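# Spread the towel flat beside the basket with two arms

## Task

Lay the towel out flat on the table as a single layer. It must stay at least one finger's width inside the table edge, at least two finger widths from the basket's rim, and more than a hand's width from the column of either arm. The basket must end upright with its entire base resting on the table, no more than three finger widths from its starting spot and turned roughly the same way. Finish by releasing everything and moving the grippers away. Anything that stays in place only because the robot holds it does not count.

## Robot and tools

ROBOT. Two arms, left_arm and right_arm, each with six revolute joints and a parallel gripper. In the scene frame the origin sits on the table surface midway between the arms. +x points out over the table, +z points up, and left_arm is on the +y side. The names left and right are labels only and do not match image sides. Each arm's base is at left_arm (-0.024, +0.309, 0) m and right_arm (-0.021, -0.232, 0) m, each turned slightly about z. The fingers point along the gripper's +z axis and close along its y axis. end_effector_position is the point between the finger pads, roughly 1 cm short of the fingertips. The reported hand position can be off, more so when the arm is stretched far.

ROW LAYOUT. Every command row is a single flat list covering both arms: 14 numbers, each in [-1, 1]. The first 7 are left_arm and the next 7 are right_arm. Within each arm the order is: waist, elbow, shoulder, wrist pitch, wrist roll, wrist yaw, then gripper opening. Note that elbow comes before shoulder and roll before yaw. This same order is used in every per-joint list of a result. Optionally you can append 12 more numbers in [0, 1] (26 total). These are stiffness scales that multiply each joint's position gain: left's 6 joints, then right's 6, in the same order. A scale stays in effect until you send a new one.

JOINT NUMBERS ARE OFFSETS, SCALED. A joint value of 1.0 equals 1.202 rad for the waist, 1.258 for the shoulder, 1.238 for the elbow, 2.073 for wrist pitch, and 2.022 for wrist yaw and wrist roll. The stated joint ranges in rad are: waist -2.618 to 3.054, shoulder 0 to 3.142, elbow 0 to 3.142, wrist pitch -1.571 to 1.571, wrist yaw -1.571 to 1.571, wrist roll -2.094 to 2.094. The true ends may sit up to 0.036 rad off these. The opening value is absolute, not an offset: +1 is fully open and -1 is closed.

execute_actions(actions). actions is a list of up to 15 actions. Each action is a list of up to 15 rows, and each row lasts one 1/30 s step. If an action has fewer rows, its last row repeats until 15 steps have passed. Joint numbers are offsets from the joint angles at the start of that action, not from the previous row. For a call's first action, they count from the angles in the latest reported state. An empty list just returns the current state and images. If a row would push a joint more than 0.036 rad beyond its range, that action is rejected for both arms. If the first action fails that check, or any action is malformed, nothing in the call runs. If you command a joint past its real end, it stops at that end, and the result then prints "joint sent to its limit".

move(target, speed, blocking). target is one 14- or 26-number row laid out as above. Its joint numbers are offsets from the Joint positions in the latest result that printed them, giving a fixed goal angle for each joint. Opening is absolute and is applied at the start. All joints travel together so that they finish at the same moment, which usually makes the hand follow a curved path. speed is in rad/s for the joint with the farthest to go, from 0.01 to 2, default 0.5. The duration is clamped to 0.5-10 s, and a longer move stops short of its target. The move does not avoid obstacles or the other arm. Faster moves and targets set further past a contact both hit harder. With blocking=false you get a result after 0.5 s. While that move runs, use wait or stop before sending other commands. The result adds a "move:" line giving the outcome (done, off_target, moving, held, fault), limits=held or limits=none, and each arm's worst-lagging joint.

wait(seconds), 0 to 10: the arms keep their last command, and any running move carries on. stop(): brakes a running move to rest, which needs some distance; the fingers keep moving. zoom_image(camera, region): region is [x0, y0, x1, y1] in pixels, at most 504x504. The cameras are cam_head_left, cam_head_right, cam_high, cam_left_wrist and cam_right_wrist, all 504x504, with calibration supplied. read_manual gives only licence text. finished_scene(scene) ends the current scene, identified by its number, and reports whether the goal was met. Call it only after the towel lies flat and the arms have released it and moved away.

MOTION LIMITS. At each step, a joint's target is kept within a fixed lead of its measured angle. The lead is 0.202 rad for the waist, 0.258 for the shoulder, 0.238 for the elbow, 0.573 for wrist pitch, and 0.522 for yaw and roll. Targets that would move the gripper more than 70 mm from its measured spot are scaled back. Large offsets therefore need several actions, and you may have to send the rest again. Sending zero offsets can let an arm droop. To hold a pose, first send the offsets back to the wanted angles, then send zeros, and push further if a joint keeps falling short.

RESULTS. The state line gives each gripper's position in m and its quaternion (wxyz). Joint positions and Joint velocities list each arm's joints (rad, rad/s) plus the pad gap in m (0.094 means fully open). Joint targets shows where the joints are currently being driven. grip_measured is the opening on the command scale, and may be off by about 1 mm. To hold something, command about 0.03 below grip_measured. Thin cloth gets less grip force. "joint command not followed" means a clearance check changed joint targets. FAULT, MOTOR HOT (75 °C) and OVER-TEMPERATURE FAULT lines flag stops. At 90 °C an arm halts for 10 s, and at 100 °C it goes limp and falls, so avoid holding loads for long.

AVOID: the two arms touching or pressing on each other; knocking the towel or basket off the table; tipping or dragging the basket; slamming into things, pressing hard or dropping things. Something may briefly tug on whatever you are holding.

Each tool is called after "Request:" by a JSON object that holds its "name" and its "arguments", one argument or row to a line.

## Session

Request:
{"name": "execute_actions", "arguments": {
  "actions": []
}}

Scene clock: 0.00 s.
left_arm: end_effector_position=(+0.4563, +0.2011, +0.3979) grip_measured=+1.000 end_effector_quat_wxyz=(+0.476, +0.495, +0.624, +0.374) | right_arm: end_effector_position=(+0.1114, -0.0078, +0.1263) grip_measured=+1.000 end_effector_quat_wxyz=(-0.366, +0.532, -0.604, -0.466)
Joint names: [waist, elbow, shoulder, wrist pitch, wrist roll, wrist yaw]
Joint positions: left_arm=[-0.276  1.668  1.574 -0.381  1.244 -0.321  0.094] | right_arm=[ 0.529  0.305  0.997 -0.119 -0.582 -1.147  0.094]
Joint velocities: left_arm=[ 0.002  0.012  0.007 -0.037  0.095  0.037  0.   ] | right_arm=[ 0.017  0.007 -0.017  0.051 -0.081 -0.007  0.   ]
Motor temperatures (°C, as the motors report them): left_arm=[25 24 23 26 22 24] | right_arm=[21 24 23 24 25 23]
Joint targets: left_arm=[-0.275 1.682 1.559 -0.372 1.239 -0.321] | right_arm=[0.529 0.317 0.990 -0.115 -0.585 -1.160]
Joint stiffness scale: left_arm=[1. 1. 1. 1. 1. 1.] | right_arm=[1. 1. 1. 1. 1. 1.]

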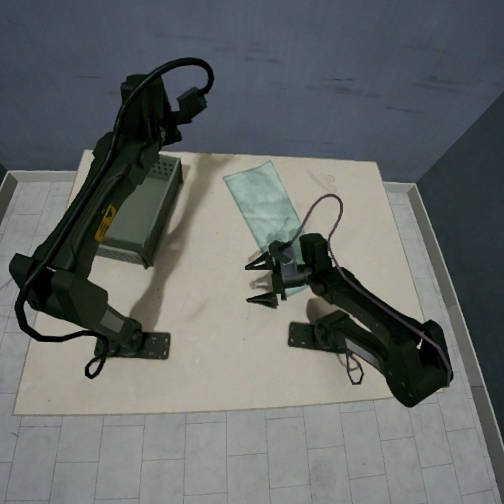

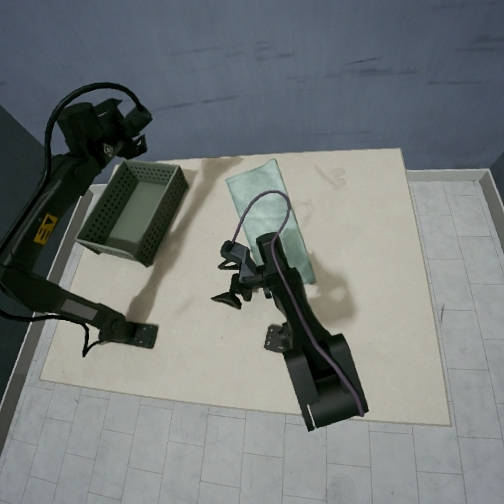

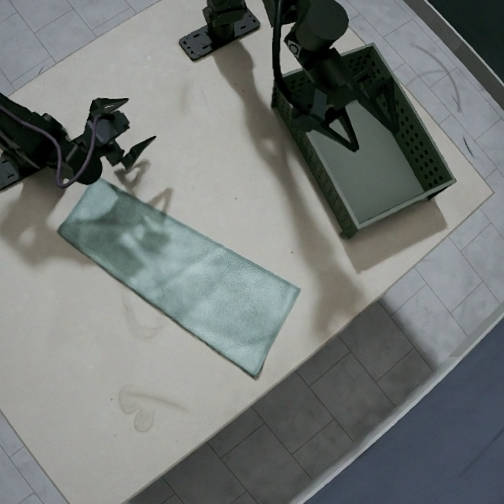

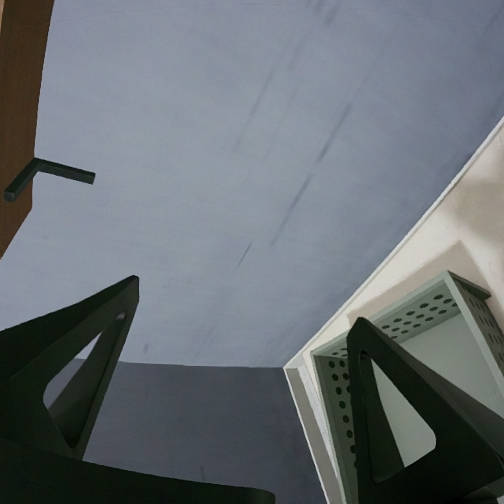

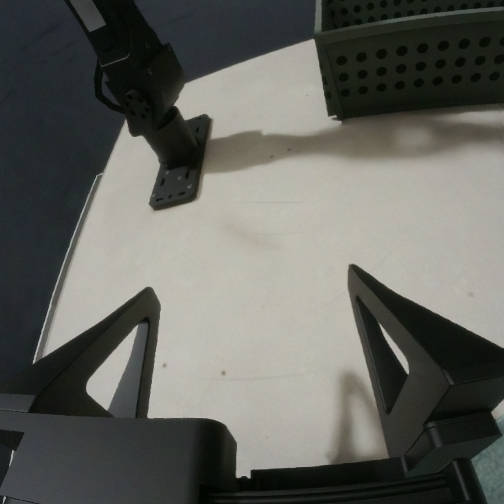

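Request:
{"name": "zoom_image", "arguments": {
  "camera": "cam_high",
  "region": [40, 160, 320, 400]
}}

Request:
{"name": "zoom_image", "arguments": {
  "camera": "cam_head_right",
  "region": [200, 140, 360, 300]
}}

Region (40, 160, 320, 400) of cam_high's 504x504 image, scaled by 1.800, with more detail than that image has; it fills the top 432 rows of this view, and the rest is white.

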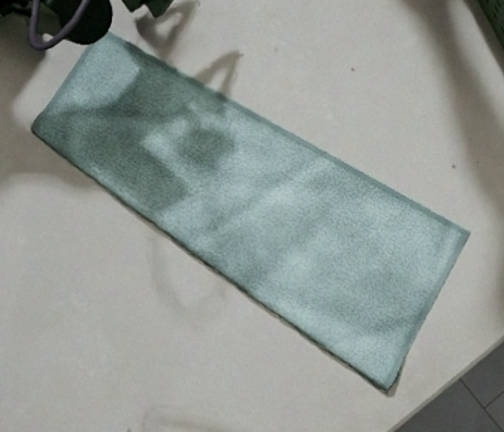

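Region (200, 140, 360, 300) of cam_head_right's 504x504 image, scaled by 3.150, with more detail than that image has.

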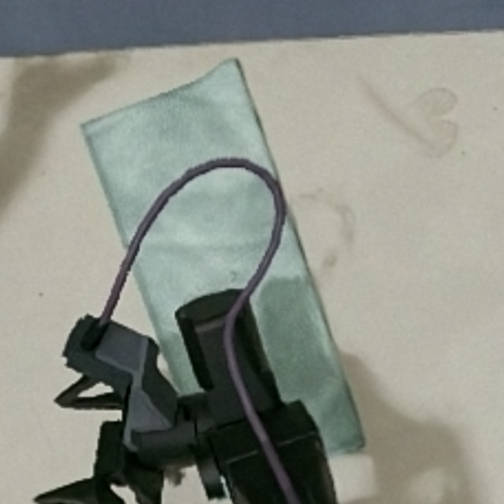

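Request:
{"name": "move", "arguments": {
  "target": [-0.055, 0.545, 0.805, -0.1085, -0.615, 0.159, 0.07, 0.110, 0.518, 0.223, -0.540, -0.063, 0.567, 0.07],
  "speed": 0.8
}}

Scene clock: 122.47 s.
left_arm: end_effector_position=(+0.5792, +0.0601, +0.0375) grip_measured=+0.073 end_effector_quat_wxyz=(+0.319, +0.189, +0.927, -0.059) | right_arm: end_effector_position=(+0.1465, -0.1435, +0.0940) grip_measured=+0.072 end_effector_quat_wxyz=(-0.004, -0.555, +0.832, +0.002)
Joint names: [waist, elbow, shoulder, wrist pitch, wrist roll, wrist yaw]
Joint positions: left_arm=[-0.333  2.309  2.617 -0.603  0.01  -0.007  0.05 ] | right_arm=[ 0.648  0.916  1.267 -1.227 -0.7   -0.003  0.05 ]
Joint velocities: left_arm=[-0.012  0.002  0.012  0.007  0.066  0.022 -0.001] | right_arm=[-0.007 -0.007 -0.012 -0.022 -0.022  0.022  0.   ]
Motor temperatures (°C, as the motors report them): left_arm=[25 26 25 35 22 24] | right_arm=[21 26 23 29 25 23]
Joint targets: left_arm=[-0.342 2.343 2.586 -0.606 0.001 0.000] | right_arm=[0.661 0.946 1.277 -1.238 -0.709 -0.001]
Joint stiffness scale: left_arm=[1. 1. 1. 1. 1. 1.] | right_arm=[1. 1. 1. 1. 1. 1.]
move: off_target (left_arm, right_arm); limits=none; left_arm: farthest joint: the elbow, 0.034 radians from its target (0.674 radians at the start); right_arm: farthest joint: the elbow, 0.031 radians from its target (0.641 radians at the start)
camera_calibration (this result's frames):
cam_left_wrist: T_world_to_cam=[[-0.188031, -0.978627, 0.0832652, 0.162957], [-0.981638, 0.184484, -0.0484957, 0.581007], [0.0320981, -0.090855, -0.995347, 0.138149], [0, 0, 0, 1]] pos_world=[0.596545, 0.0648389, 0.152114]
cam_right_wrist: T_world_to_cam=[[0.844941, -0.534714, -0.0124533, -0.201351], [-0.413343, -0.667576, 0.619266, -0.0753173], [-0.339444, -0.518096, -0.785083, 0.178777], [0, 0, 0, 1]] pos_world=[0.199682, -0.0653215, 0.184489]

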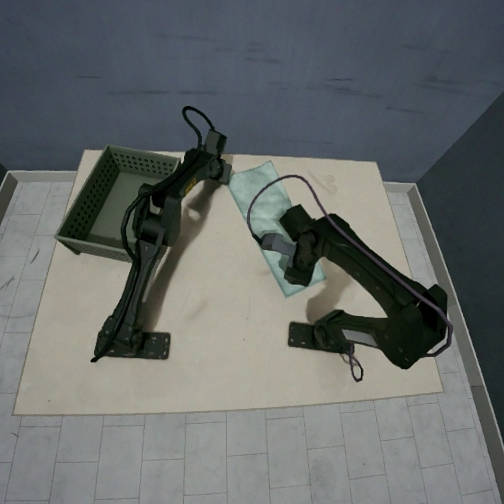

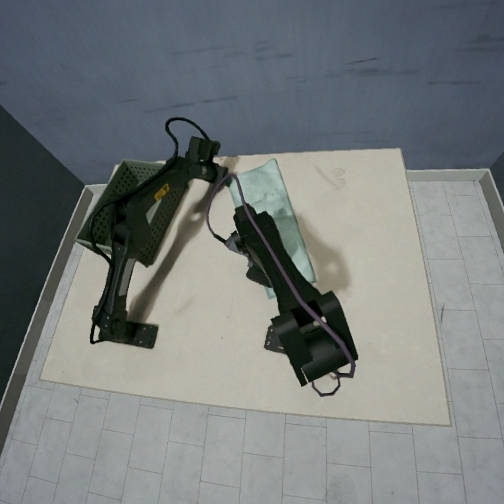

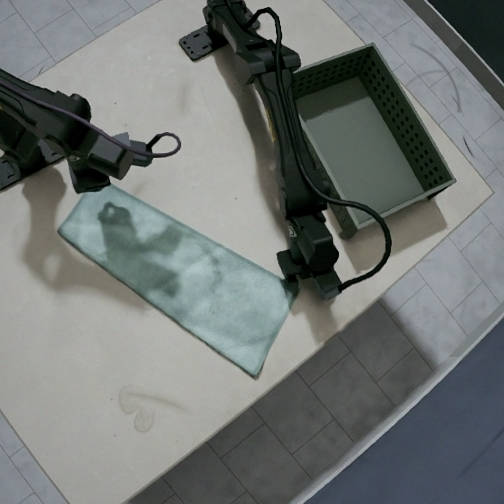

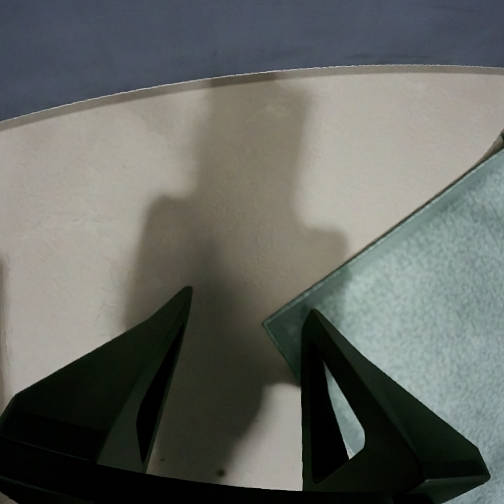

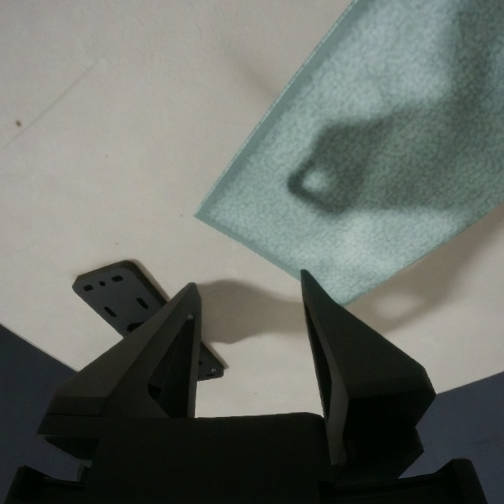

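Request:
{"name": "move", "arguments": {
  "target": [-0.040, 0.026, -0.031, -0.023, -0.005, 0.003, 0.07, 0.1065, -0.1915, -0.019, 0.116, 0.047, 0.0, 0.07],
  "speed": 0.4
}}

Scene clock: 160.30 s.
left_arm: end_effector_position=(+0.5620, +0.0375, +0.0343) grip_measured=+0.073 end_effector_quat_wxyz=(+0.302, +0.210, +0.928, -0.063) | right_arm: end_effector_position=(+0.1220, -0.1338, +0.0373) grip_measured=+0.072 end_effector_quat_wxyz=(-0.010, -0.567, +0.824, +0.001)
Joint names: [waist, elbow, shoulder, wrist pitch, wrist roll, wrist yaw]
Joint positions: left_arm=[-0.375  2.309  2.613 -0.638  0.01  -0.006  0.05 ] | right_arm=[ 0.763  0.684  1.267 -1.007 -0.615 -0.002  0.05 ]
Joint velocities: left_arm=[-0.002  0.002  0.007 -0.022 -0.022 -0.051  0.001] | right_arm=[ 0.002  0.002  0.012 -0.022  0.007 -0.022 -0.001]
Motor temperatures (°C, as the motors report them): left_arm=[25 27 30 34 22 24] | right_arm=[21 26 24 27 25 23]
Joint targets: left_arm=[-0.381 2.341 2.578 -0.651 0.000 -0.001] | right_arm=[0.776 0.679 1.243 -0.987 -0.605 -0.003]
Joint stiffness scale: left_arm=[1. 1. 1. 1. 1. 1.] | right_arm=[1. 1. 1. 1. 1. 1.]
move: off_target (left_arm, right_arm); limits=none; left_arm: farthest joint: the shoulder, 0.035 radians from its target (0.039 radians at the start); right_arm: farthest joint: the shoulder, 0.024 radians from its target (0.024 radians at the start)
camera_calibration (this result's frames):
cam_left_wrist: T_world_to_cam=[[-0.226796, -0.970828, 0.0778225, 0.159562], [-0.973942, 0.226134, -0.0173275, 0.561207], [-0.000776259, -0.0797244, -0.996817, 0.151514], [0, 0, 0, 1]] pos_world=[0.582888, 0.0400787, 0.148338]
cam_right_wrist: T_world_to_cam=[[0.860351, -0.509439, -0.0163641, -0.174473], [-0.387513, -0.674622, 0.628267, -0.0482948], [-0.331103, -0.534189, -0.777826, 0.127478], [0, 0, 0, 1]] pos_world=[0.173601, -0.0533668, 0.126642]

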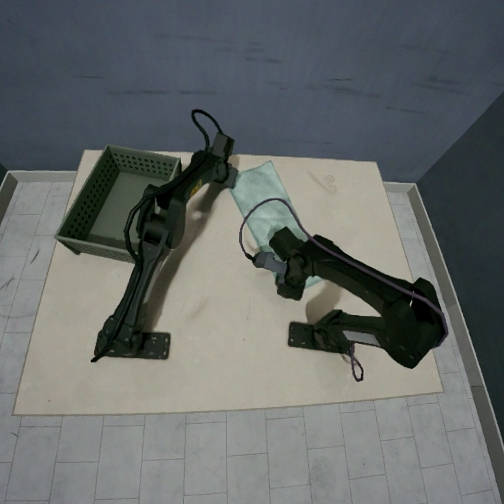

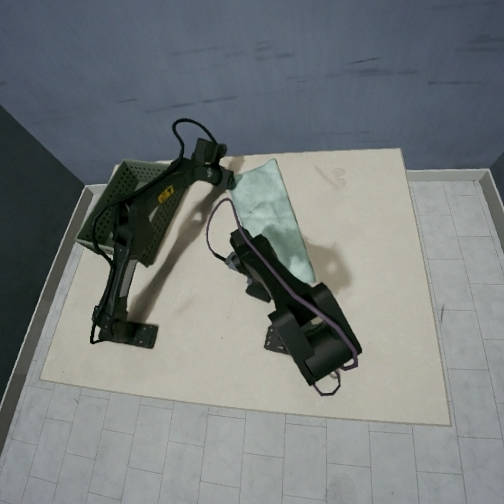

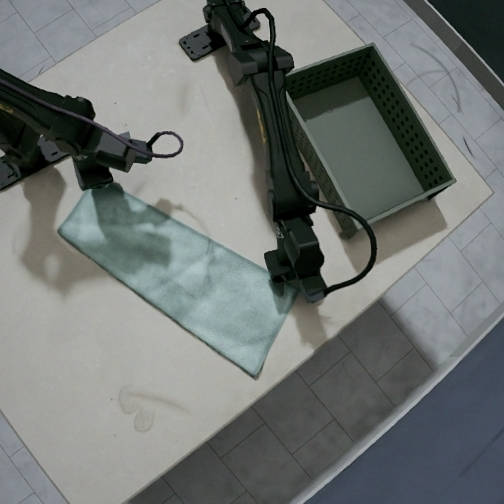

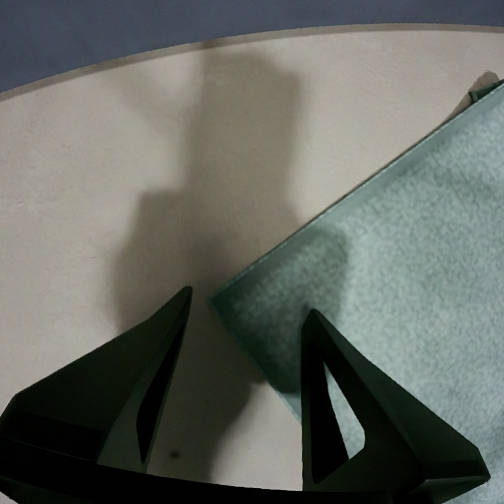

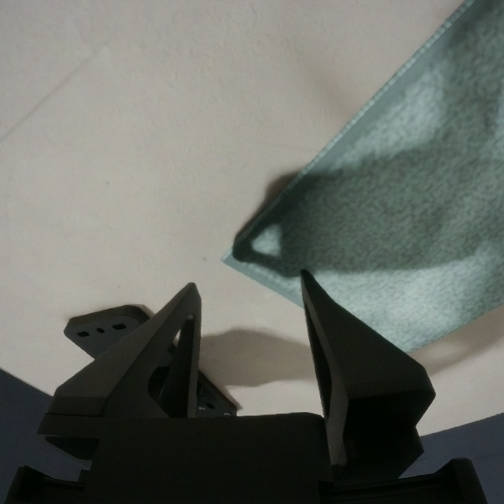

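Request:
{"name": "move", "arguments": {
  "target": [-0.005, 0.026, 0.003, -0.006, -0.005, 0.002, 0.07, 0.008, -0.075, 0.052, 0.079, 0.005, 0.0, 0.07],
  "speed": 0.15
}}

Scene clock: 184.57 s.
left_arm: end_effector_position=(+0.5614, +0.0378, +0.0299) grip_measured=+0.073 end_effector_quat_wxyz=(+0.299, +0.209, +0.929, -0.062) | right_arm: end_effector_position=(+0.1209, -0.1346, +0.0097) grip_measured=+0.072 end_effector_quat_wxyz=(-0.013, -0.566, +0.824, +0.001)
Joint names: [waist, elbow, shoulder, wrist pitch, wrist roll, wrist yaw]
Joint positions: left_arm=[-0.375  2.309  2.62  -0.638  0.007 -0.006  0.05 ] | right_arm=[ 0.763  0.602  1.322 -0.876 -0.613 -0.002  0.05 ]
Joint velocities: left_arm=[ 0.002 -0.002 -0.012 -0.051 -0.11  -0.037 -0.   ] | right_arm=[-0.007  0.002  0.017  0.007 -0.007 -0.022 -0.001]
Motor temperatures (°C, as the motors report them): left_arm=[25 27 31 34 22 24] | right_arm=[21 26 24 27 25 23]
Joint targets: left_arm=[-0.381 2.341 2.617 -0.651 -0.001 -0.002] | right_arm=[0.773 0.591 1.333 -0.844 -0.605 -0.002]
Joint stiffness scale: left_arm=[1. 1. 1. 1. 1. 1.] | right_arm=[1. 1. 1. 1. 1. 1.]
move: off_target (left_arm, right_arm); limits=none; left_arm: farthest joint: the elbow, 0.032 radians from its target (0.032 radians at the start); right_arm: farthest joint: the wrist pitch, 0.033 radians from its target (0.164 radians at the start)
camera_calibration (this result's frames):
cam_left_wrist: T_world_to_cam=[[-0.224439, -0.971391, 0.0776275, 0.158743], [-0.974458, 0.22435, -0.00997512, 0.560611], [-0.007726, -0.0778835, -0.996933, 0.151036], [0, 0, 0, 1]] pos_world=[0.583086, 0.0401919, 0.143842]
cam_right_wrist: T_world_to_cam=[[0.859295, -0.511135, -0.0187835, -0.174452], [-0.385816, -0.67185, 0.632269, -0.0316868], [-0.335795, -0.536059, -0.774521, 0.105522], [0, 0, 0, 1]] pos_world=[0.173114, -0.0538914, 0.0984867]

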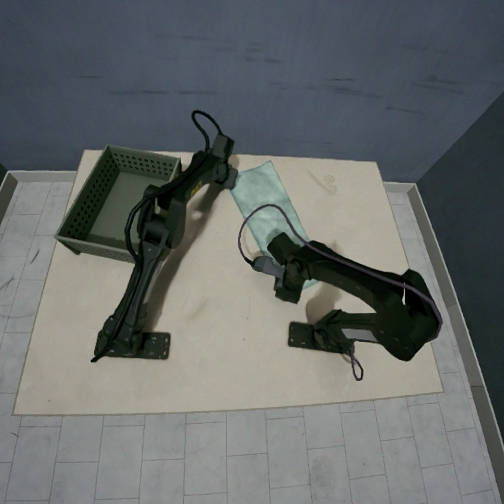

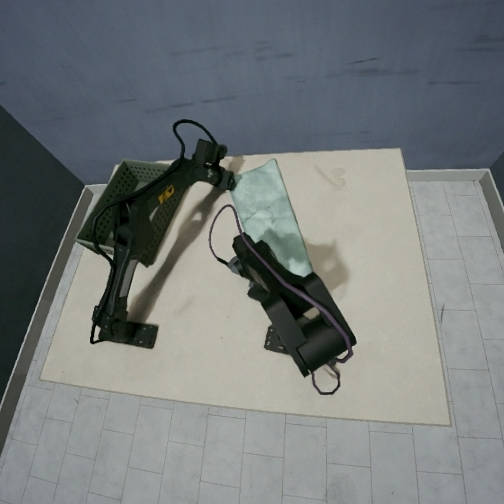

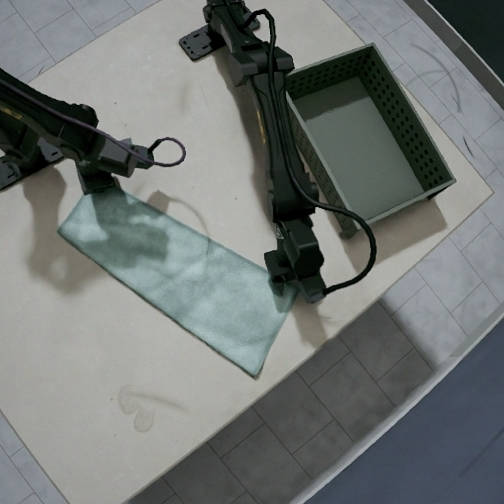

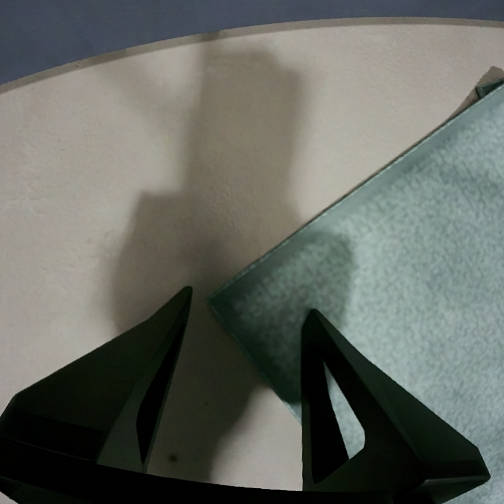

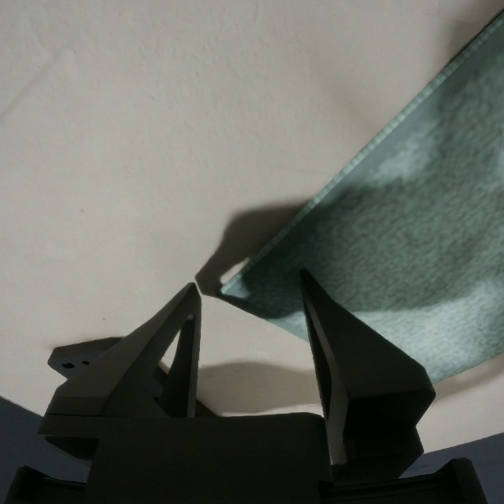

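Request:
{"name": "move", "arguments": {
  "target": [-0.005, 0.026, 0.022, -0.006, -0.003, 0.002, 0.07, 0.0, -0.012, 0.010, 0.008, 0.0, 0.0, -1.0],
  "speed": 0.05
}}

Scene clock: 190.20 s.
left_arm: end_effector_position=(+0.5628, +0.0365, +0.0287) grip_measured=+0.073 end_effector_quat_wxyz=(+0.300, +0.209, +0.928, -0.064) | right_arm: end_effector_position=(+0.1212, -0.1350, +0.0097) grip_measured=-0.984 end_effector_quat_wxyz=(-0.013, -0.566, +0.824, -0.000)
Joint names: [waist, elbow, shoulder, wrist pitch, wrist roll, wrist yaw]
Joint positions: left_arm=[-0.375  2.319  2.629 -0.636  0.007 -0.003  0.05 ] | right_arm=[ 0.763  0.602  1.322 -0.876 -0.612  0.     0.001]
Joint velocities: left_arm=[-0.022  0.007 -0.017 -0.022 -0.022 -0.022  0.001] | right_arm=[-0.002 -0.007  0.007  0.022 -0.007 -0.081  0.   ]
Motor temperatures (°C, as the motors report them): left_arm=[25 27 30 34 22 24] | right_arm=[21 25 24 27 25 23]
Joint targets: left_arm=[-0.381 2.341 2.648 -0.651 0.001 -0.003] | right_arm=[0.763 0.587 1.335 -0.860 -0.613 -0.002]
Joint stiffness scale: left_arm=[1. 1. 1. 1. 1. 1.] | right_arm=[1. 1. 1. 1. 1. 1.]
move: off_target (left_arm); limits=none; left_arm: farthest joint: the elbow, 0.022 radians from its target (0.032 radians at the start); right_arm: farthest joint: the wrist pitch, 0.017 radians from its target (0.017 radians at the start)
camera_calibration (this result's frames):
cam_left_wrist: T_world_to_cam=[[-0.226022, -0.970751, 0.0809751, 0.158692], [-0.974104, 0.225738, -0.0127688, 0.562134], [-0.00588384, -0.0817642, -0.996634, 0.148817], [0, 0, 0, 1]] pos_world=[0.584321, 0.0393234, 0.142643]
cam_right_wrist: T_world_to_cam=[[0.859161, -0.511443, -0.0163631, -0.174931], [-0.386971, -0.670321, 0.633185, -0.0315123], [-0.334807, -0.537676, -0.773828, 0.105054], [0, 0, 0, 1]] pos_world=[0.173272, -0.0541054, 0.0983845]

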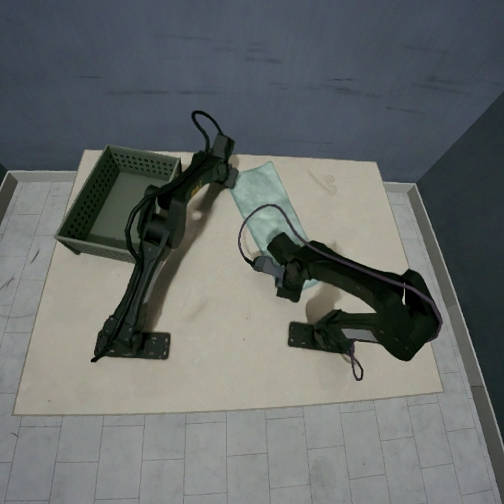

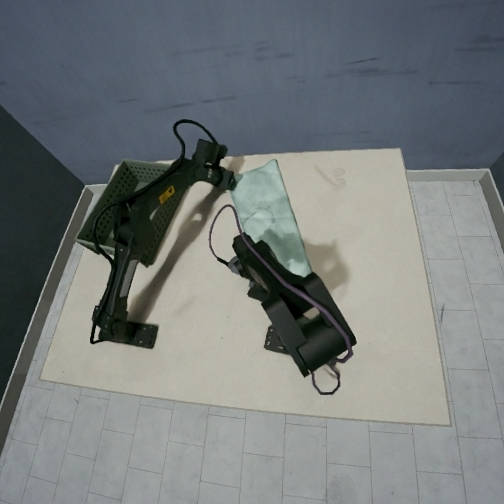

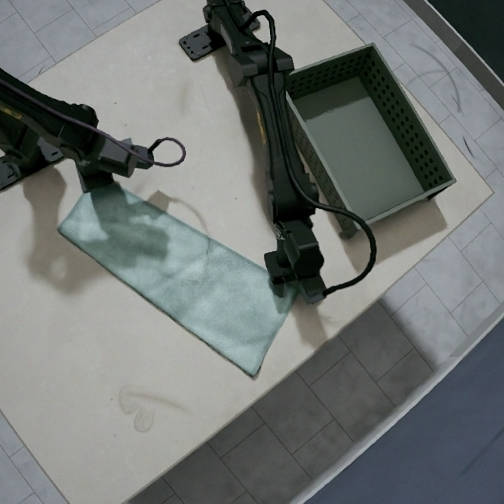

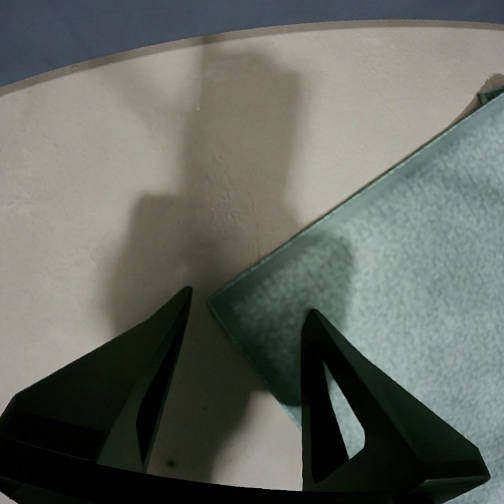

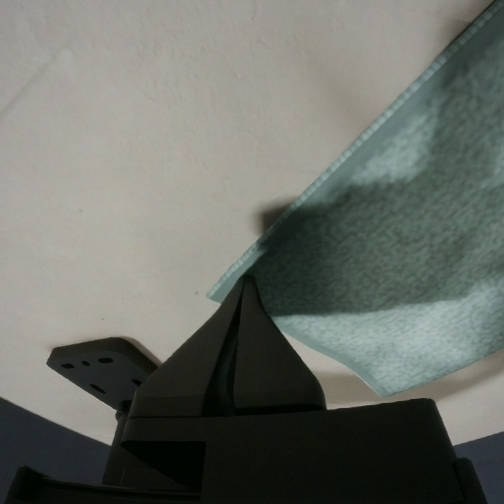

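Request:
{"name": "move", "arguments": {
  "target": [0.043, 0.018, -0.043, -0.006, -0.003, 0.08, 0.07, -0.062, 0.073, -0.048, -0.044, -0.039, 0.0, 0.07],
  "speed": 0.2
}}

Scene clock: 243.27 s.
left_arm: end_effector_position=(+0.5641, +0.0375, +0.0436) grip_measured=+0.073 end_effector_quat_wxyz=(+0.296, +0.211, +0.922, -0.130) | right_arm: end_effector_position=(+0.1313, -0.1413, +0.0290) grip_measured=+0.067 end_effector_quat_wxyz=(-0.005, -0.569, +0.822, +0.000)
Joint names: [waist, elbow, shoulder, wrist pitch, wrist roll, wrist yaw]
Joint positions: left_arm=[-0.331  2.319  2.607 -0.638  0.007  0.148  0.05 ] | right_arm=[ 0.701  0.663  1.288 -0.956 -0.682  0.     0.05 ]
Joint velocities: left_arm=[-0.012  0.017  0.002 -0.022  0.007  0.081  0.   ] | right_arm=[ 0.007  0.002 -0.012 -0.051 -0.037  0.007  0.   ]
Motor temperatures (°C, as the motors report them): left_arm=[25 27 30 33 22 24] | right_arm=[21 25 24 26 25 23]
Joint targets: left_arm=[-0.323 2.341 2.575 -0.649 0.001 0.158] | right_arm=[0.689 0.693 1.262 -0.967 -0.691 0.000]
Joint stiffness scale: left_arm=[1. 1. 1. 1. 1. 1.] | right_arm=[1. 1. 1. 1. 1. 1.]
move: off_target (left_arm, right_arm); limits=none; left_arm: farthest joint: the shoulder, 0.032 radians from its target (0.054 radians at the start); right_arm: farthest joint: the elbow, 0.029 radians from its target (0.090 radians at the start)
camera_calibration (this result's frames):
cam_left_wrist: T_world_to_cam=[[-0.265576, -0.942433, 0.203195, 0.174717], [-0.963123, 0.268788, -0.0121441, 0.555531], [-0.0431715, -0.198927, -0.979063, 0.188451], [0, 0, 0, 1]] pos_world=[0.589581, 0.0528271, 0.15575]
cam_right_wrist: T_world_to_cam=[[0.86339, -0.504429, -0.0104833, -0.18632], [-0.389248, -0.679176, 0.622259, -0.0447878], [-0.321006, -0.533172, -0.782741, 0.119089], [0, 0, 0, 1]] pos_world=[0.181661, -0.0609088, 0.119132]

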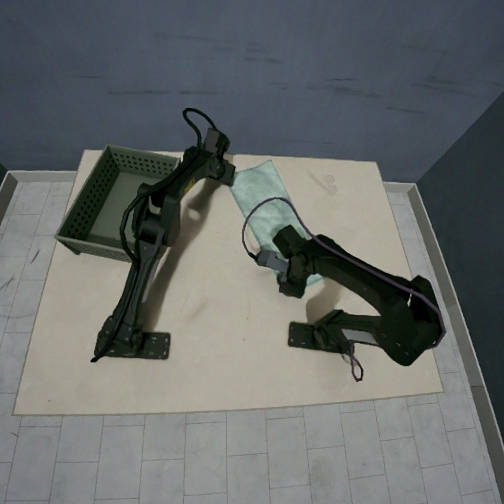

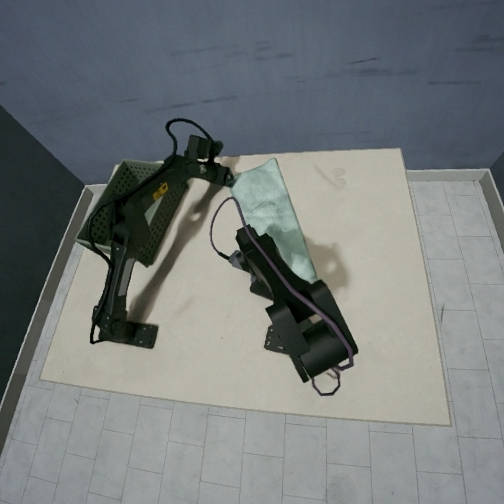

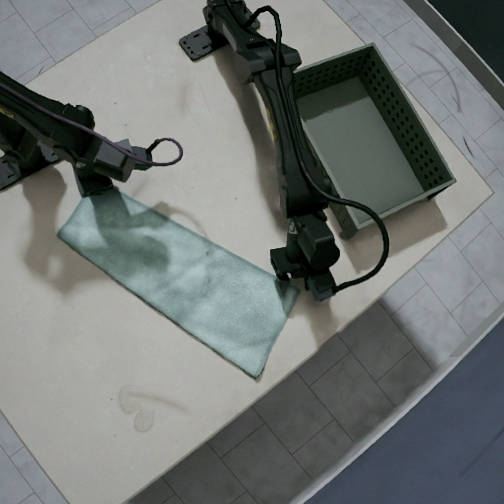

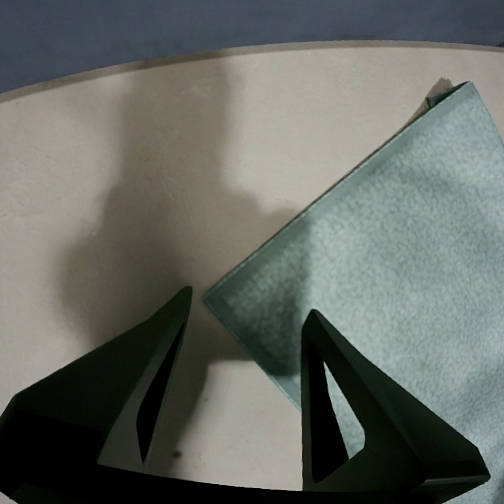

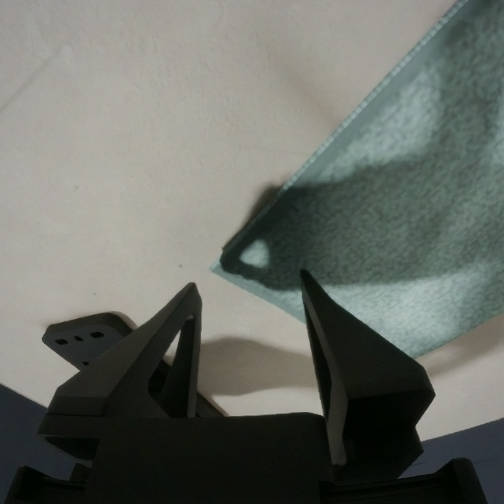

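Request:
{"name": "move", "arguments": {
  "target": [0.0, 0.018, 0.038, -0.005, -0.003, 0.005, 0.07, -0.052, 0.028, 0.036, 0.028, -0.03, 0.0, 0.07],
  "speed": 0.08
}}

Scene clock: 265.83 s.
left_arm: end_effector_position=(+0.5627, +0.0380, +0.0294) grip_measured=+0.073 end_effector_quat_wxyz=(+0.286, +0.211, +0.926, -0.128) | right_arm: end_effector_position=(+0.1411, -0.1462, +0.0232) grip_measured=+0.067 end_effector_quat_wxyz=(-0.004, -0.570, +0.822, +0.000)
Joint names: [waist, elbow, shoulder, wrist pitch, wrist roll, wrist yaw]
Joint positions: left_arm=[-0.331  2.319  2.631 -0.636  0.007  0.149  0.05 ] | right_arm=[ 0.652  0.663  1.324 -0.918 -0.733  0.     0.05 ]
Joint velocities: left_arm=[-0.012 -0.017 -0.017 -0.007 -0.037 -0.081 -0.002] | right_arm=[-0.002 -0.007 -0.007 -0.051 -0.081  0.022  0.   ]
Motor temperatures (°C, as the motors report them): left_arm=[25 27 32 34 22 24] | right_arm=[21 26 24 26 25 23]
Joint targets: left_arm=[-0.331 2.341 2.655 -0.648 0.001 0.158] | right_arm=[0.639 0.698 1.333 -0.898 -0.743 0.000]
Joint stiffness scale: left_arm=[1. 1. 1. 1. 1. 1.] | right_arm=[1. 1. 1. 1. 1. 1.]
move: off_target (left_arm, right_arm); limits=none; left_arm: farthest joint: the shoulder, 0.024 radians from its target (0.047 radians at the start); right_arm: farthest joint: the elbow, 0.035 radians from its target (0.035 radians at the start)
camera_calibration (this result's frames):
cam_left_wrist: T_world_to_cam=[[-0.262353, -0.943784, 0.201102, 0.175947], [-0.962953, 0.269529, 0.00867366, 0.553146], [-0.0623889, -0.191376, -0.979532, 0.185091], [0, 0, 0, 1]] pos_world=[0.590362, 0.0523892, 0.141121]
cam_right_wrist: T_world_to_cam=[[0.864175, -0.503097, -0.00972553, -0.197177], [-0.389304, -0.680708, 0.620547, -0.0408067], [-0.318816, -0.532475, -0.784109, 0.114893], [0, 0, 0, 1]] pos_world=[0.191139, -0.0657987, 0.113494]

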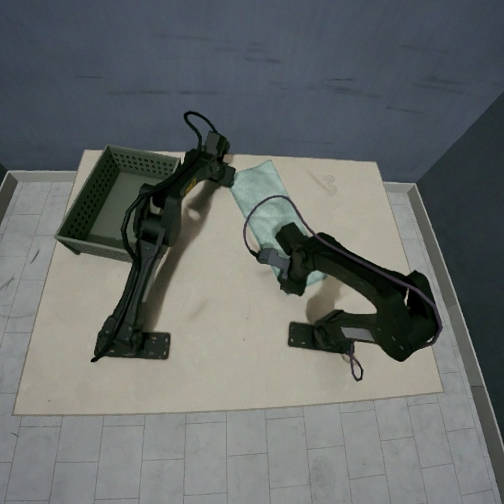

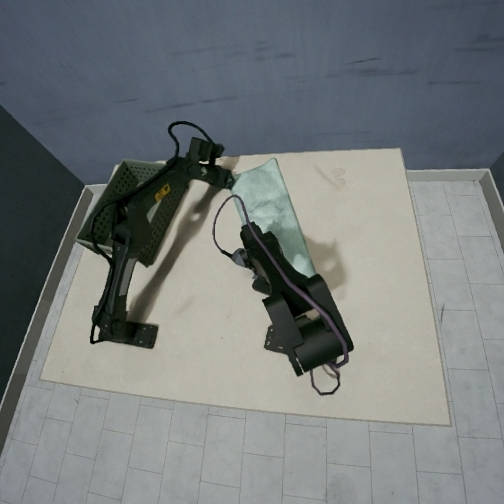

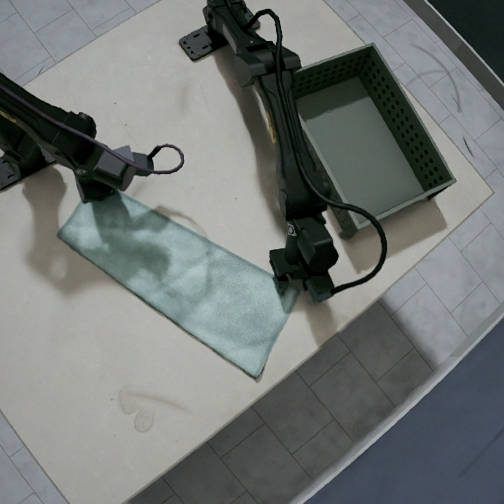

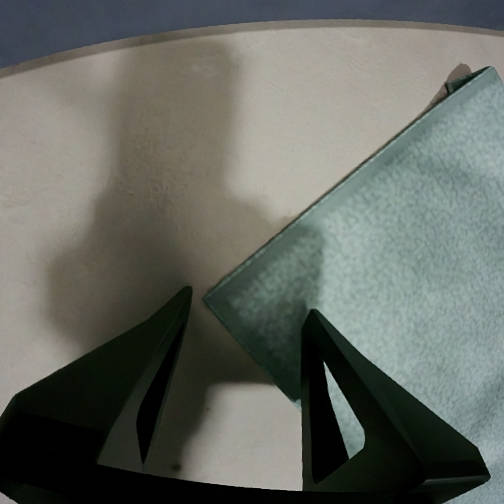

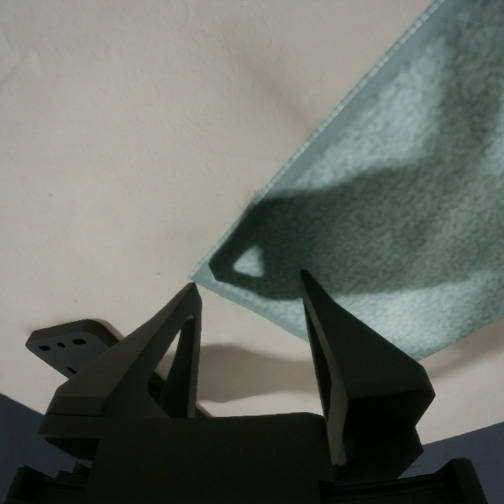

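Request:
{"name": "move", "arguments": {
  "target": [0.0, 0.018, 0.025, -0.005, -0.003, 0.005, -1.0, 0.0, -0.06, 0.042, 0.05, 0.0, 0.0, -0.05],
  "speed": 0.1
}}

Scene clock: 277.43 s.
left_arm: end_effector_position=(+0.5638, +0.0376, +0.0276) grip_measured=-0.982 end_effector_quat_wxyz=(+0.288, +0.211, +0.925, -0.128) | right_arm: end_effector_position=(+0.1356, -0.1491, +0.0090) grip_measured=-0.048 end_effector_quat_wxyz=(-0.014, -0.570, +0.821, +0.001)
Joint names: [waist, elbow, shoulder, wrist pitch, wrist roll, wrist yaw]
Joint positions: left_arm=[-0.331  2.319  2.635 -0.628  0.007  0.149  0.001] | right_arm=[ 0.652  0.619  1.35  -0.869 -0.734  0.001  0.045]
Joint velocities: left_arm=[ 0.002 -0.007 -0.002 -0.037  0.037  0.007 -0.   ] | right_arm=[-0.007 -0.002 -0.002 -0.022 -0.022 -0.007  0.   ]
Motor temperatures (°C, as the motors report them): left_arm=[25 27 31 34 22 24] | right_arm=[21 26 24 26 25 23]
Joint targets: left_arm=[-0.331 2.341 2.662 -0.646 0.001 0.159] | right_arm=[0.652 0.589 1.376 -0.814 -0.733 0.000]
Joint stiffness scale: left_arm=[1. 1. 1. 1. 1. 1.] | right_arm=[1. 1. 1. 1. 1. 1.]
move: off_target (left_arm, right_arm); limits=none; left_arm: farthest joint: the shoulder, 0.027 radians from its target (0.032 radians at the start); right_arm: farthest joint: the wrist pitch, 0.054 radians from its target (0.103 radians at the start)
camera_calibration (this result's frames):
cam_left_wrist: T_world_to_cam=[[-0.26292, -0.943549, 0.201467, 0.17647], [-0.962973, 0.269538, 0.00564425, 0.554362], [-0.0596286, -0.192523, -0.979479, 0.181827], [0, 0, 0, 1]] pos_world=[0.591076, 0.0520925, 0.139414]
cam_right_wrist: T_world_to_cam=[[0.864289, -0.50258, -0.0204243, -0.193928], [-0.377425, -0.674831, 0.634156, -0.0369461], [-0.332497, -0.540385, -0.772936, 0.101071], [0, 0, 0, 1]] pos_world=[0.187272, -0.0677796, 0.0975903]

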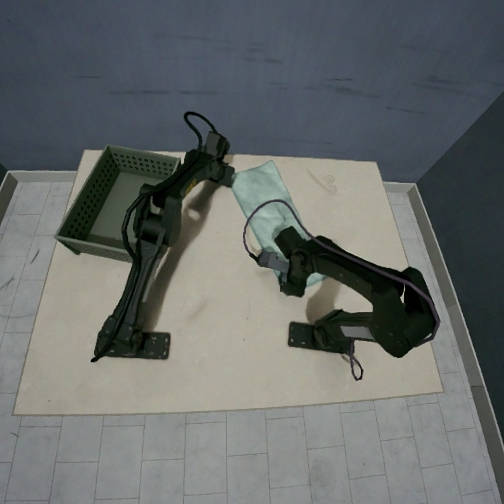

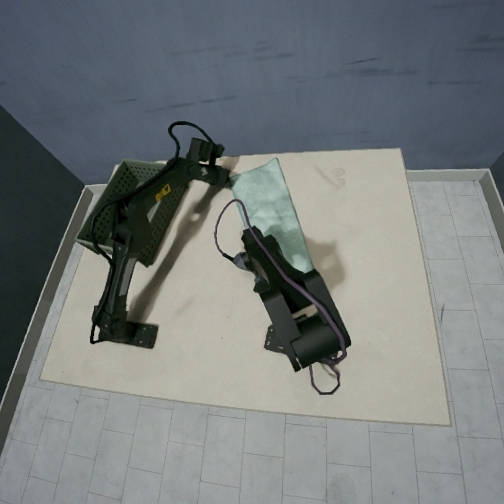

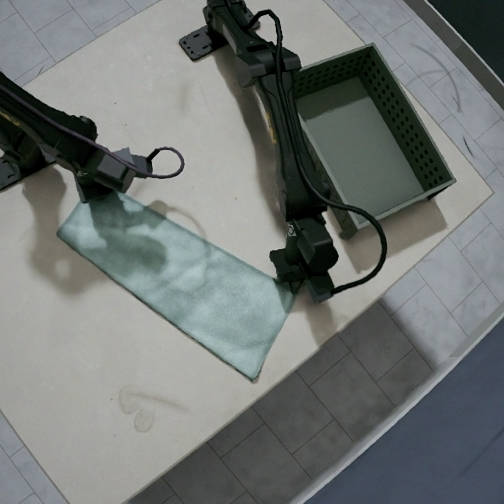

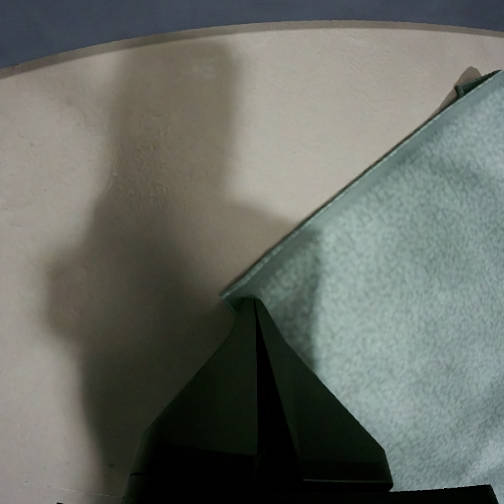

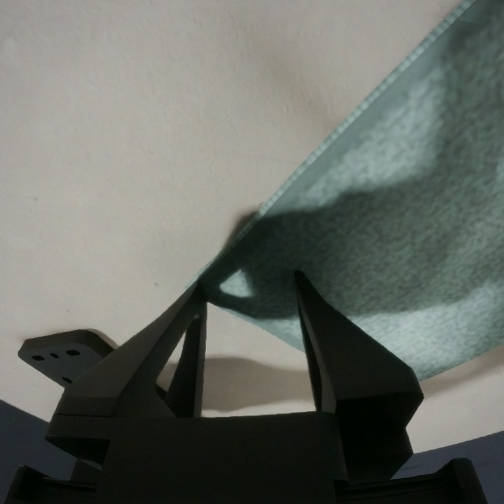

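Request:
{"name": "execute_actions", "arguments": {
  "actions": [
    [[0,0.018,0.02,-0.005,0,0,-1,0,-0.024,0.021,0.015,0,0,-0.1],[0,0.018,0.02,-0.005,0,0,-1,0,-0.024,0.021,0.015,0,0,-0.13],[0,0.018,0.02,-0.005,0,0,-1,0,-0.024,0.021,0.015,0,0,-0.16],[0,0.018,0.02,-0.005,0,0,-1,0,-0.024,0.021,0.015,0,0,-0.19],[0,0.018,0.02,-0.005,0,0,-1,0,-0.024,0.021,0.015,0,0,-0.22],[0,0.018,0.02,-0.005,0,0,-1,0,-0.024,0.021,0.015,0,0,-0.25],[0,0.018,0.02,-0.005,0,0,-1,0,-0.024,0.021,0.015,0,0,-0.28],[0,0.018,0.02,-0.005,0,0,-1,0,-0.024,0.021,0.015,0,0,-0.31],[0,0.018,0.02,-0.005,0,0,-1,0,-0.024,0.021,0.015,0,0,-0.34],[0,0.018,0.02,-0.005,0,0,-1,0,-0.024,0.021,0.015,0,0,-0.37],[0,0.018,0.02,-0.005,0,0,-1,0,-0.024,0.021,0.015,0,0,-0.40],[0,0.018,0.02,-0.005,0,0,-1,0,-0.024,0.021,0.015,0,0,-0.43],[0,0.018,0.02,-0.005,0,0,-1,0,-0.024,0.021,0.015,0,0,-0.46],[0,0.018,0.02,-0.005,0,0,-1,0,-0.024,0.021,0.015,0,0,-0.49],[0,0.018,0.02,-0.005,0,0,-1,0,-0.024,0.021,0.015,0,0,-0.52]]
  ]
}}

Scene clock: 304.40 s.
left_arm: end_effector_position=(+0.5641, +0.0374, +0.0279) grip_measured=-0.982 end_effector_quat_wxyz=(+0.289, +0.211, +0.925, -0.129) | right_arm: end_effector_position=(+0.1384, -0.1490, +0.0090) grip_measured=-0.504 end_effector_quat_wxyz=(-0.010, -0.570, +0.821, -0.003)
Joint names: [waist, elbow, shoulder, wrist pitch, wrist roll, wrist yaw]
Joint positions: left_arm=[-0.331  2.319  2.635 -0.626  0.007  0.149  0.001] | right_arm=[ 0.652  0.619  1.35  -0.859 -0.734  0.008  0.023]
Joint velocities: left_arm=[ 0.007  0.017 -0.017 -0.037  0.051 -0.007  0.001] | right_arm=[-0.007 -0.002 -0.012 -0.037  0.037  0.11  -0.026]
Motor temperatures (°C, as the motors report them): left_arm=[25 27 30 33 22 24] | right_arm=[21 25 24 27 25 23]
Joint targets: left_arm=[-0.331 2.341 2.660 -0.639 0.007 0.149] | right_arm=[0.652 0.590 1.377 -0.838 -0.734 0.001]
Joint stiffness scale: left_arm=[1. 1. 1. 1. 1. 1.] | right_arm=[1. 1. 1. 1. 1. 1.]
camera_calibration (this result's frames):
cam_left_wrist: T_world_to_cam=[[-0.263275, -0.943401, 0.201694, 0.176557], [-0.962982, 0.269541, 0.00375084, 0.554796], [-0.0579035, -0.193241, -0.979441, 0.181143], [0, 0, 0, 1]] pos_world=[0.591231, 0.052028, 0.139727]
cam_right_wrist: T_world_to_cam=[[0.864549, -0.502462, -0.00932083, -0.196399], [-0.384883, -0.673939, 0.630612, -0.03464], [-0.32314, -0.541608, -0.776042, 0.100523], [0, 0, 0, 1]] pos_world=[0.188947, -0.0675845, 0.0980236]

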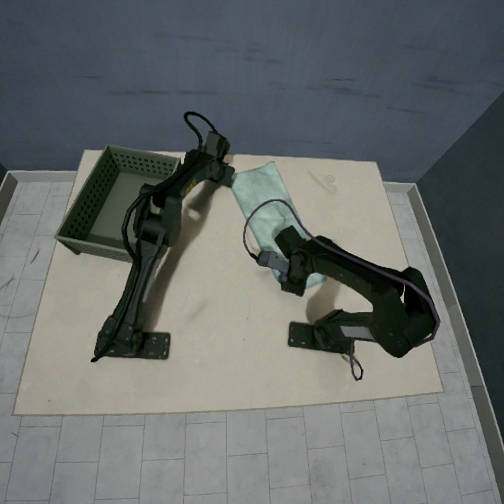

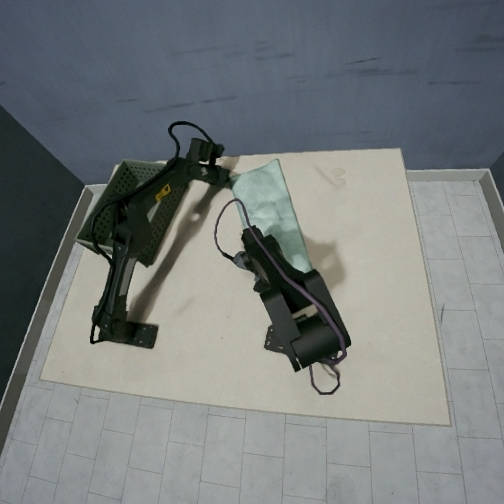

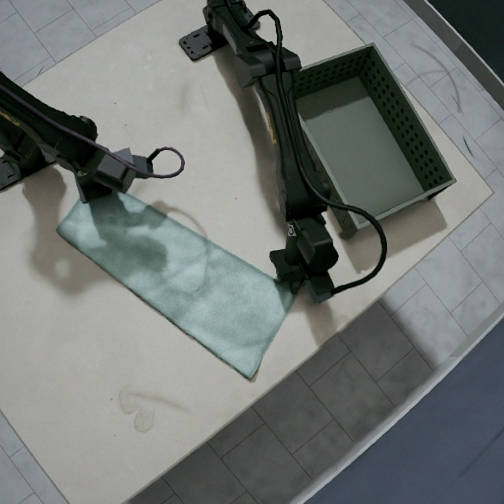

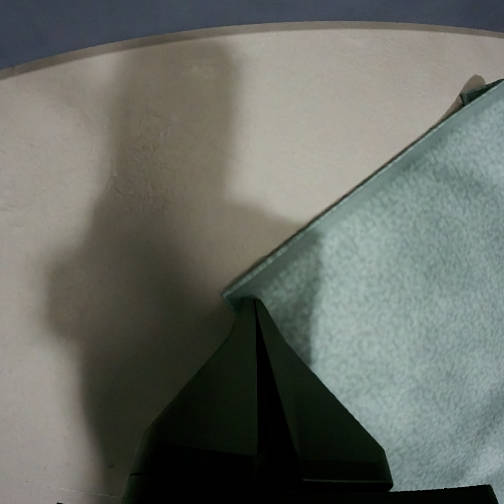

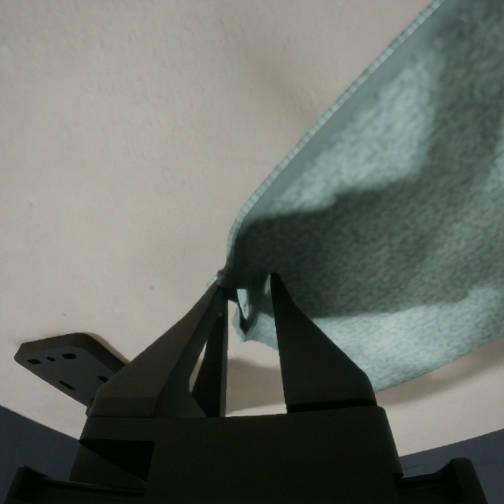

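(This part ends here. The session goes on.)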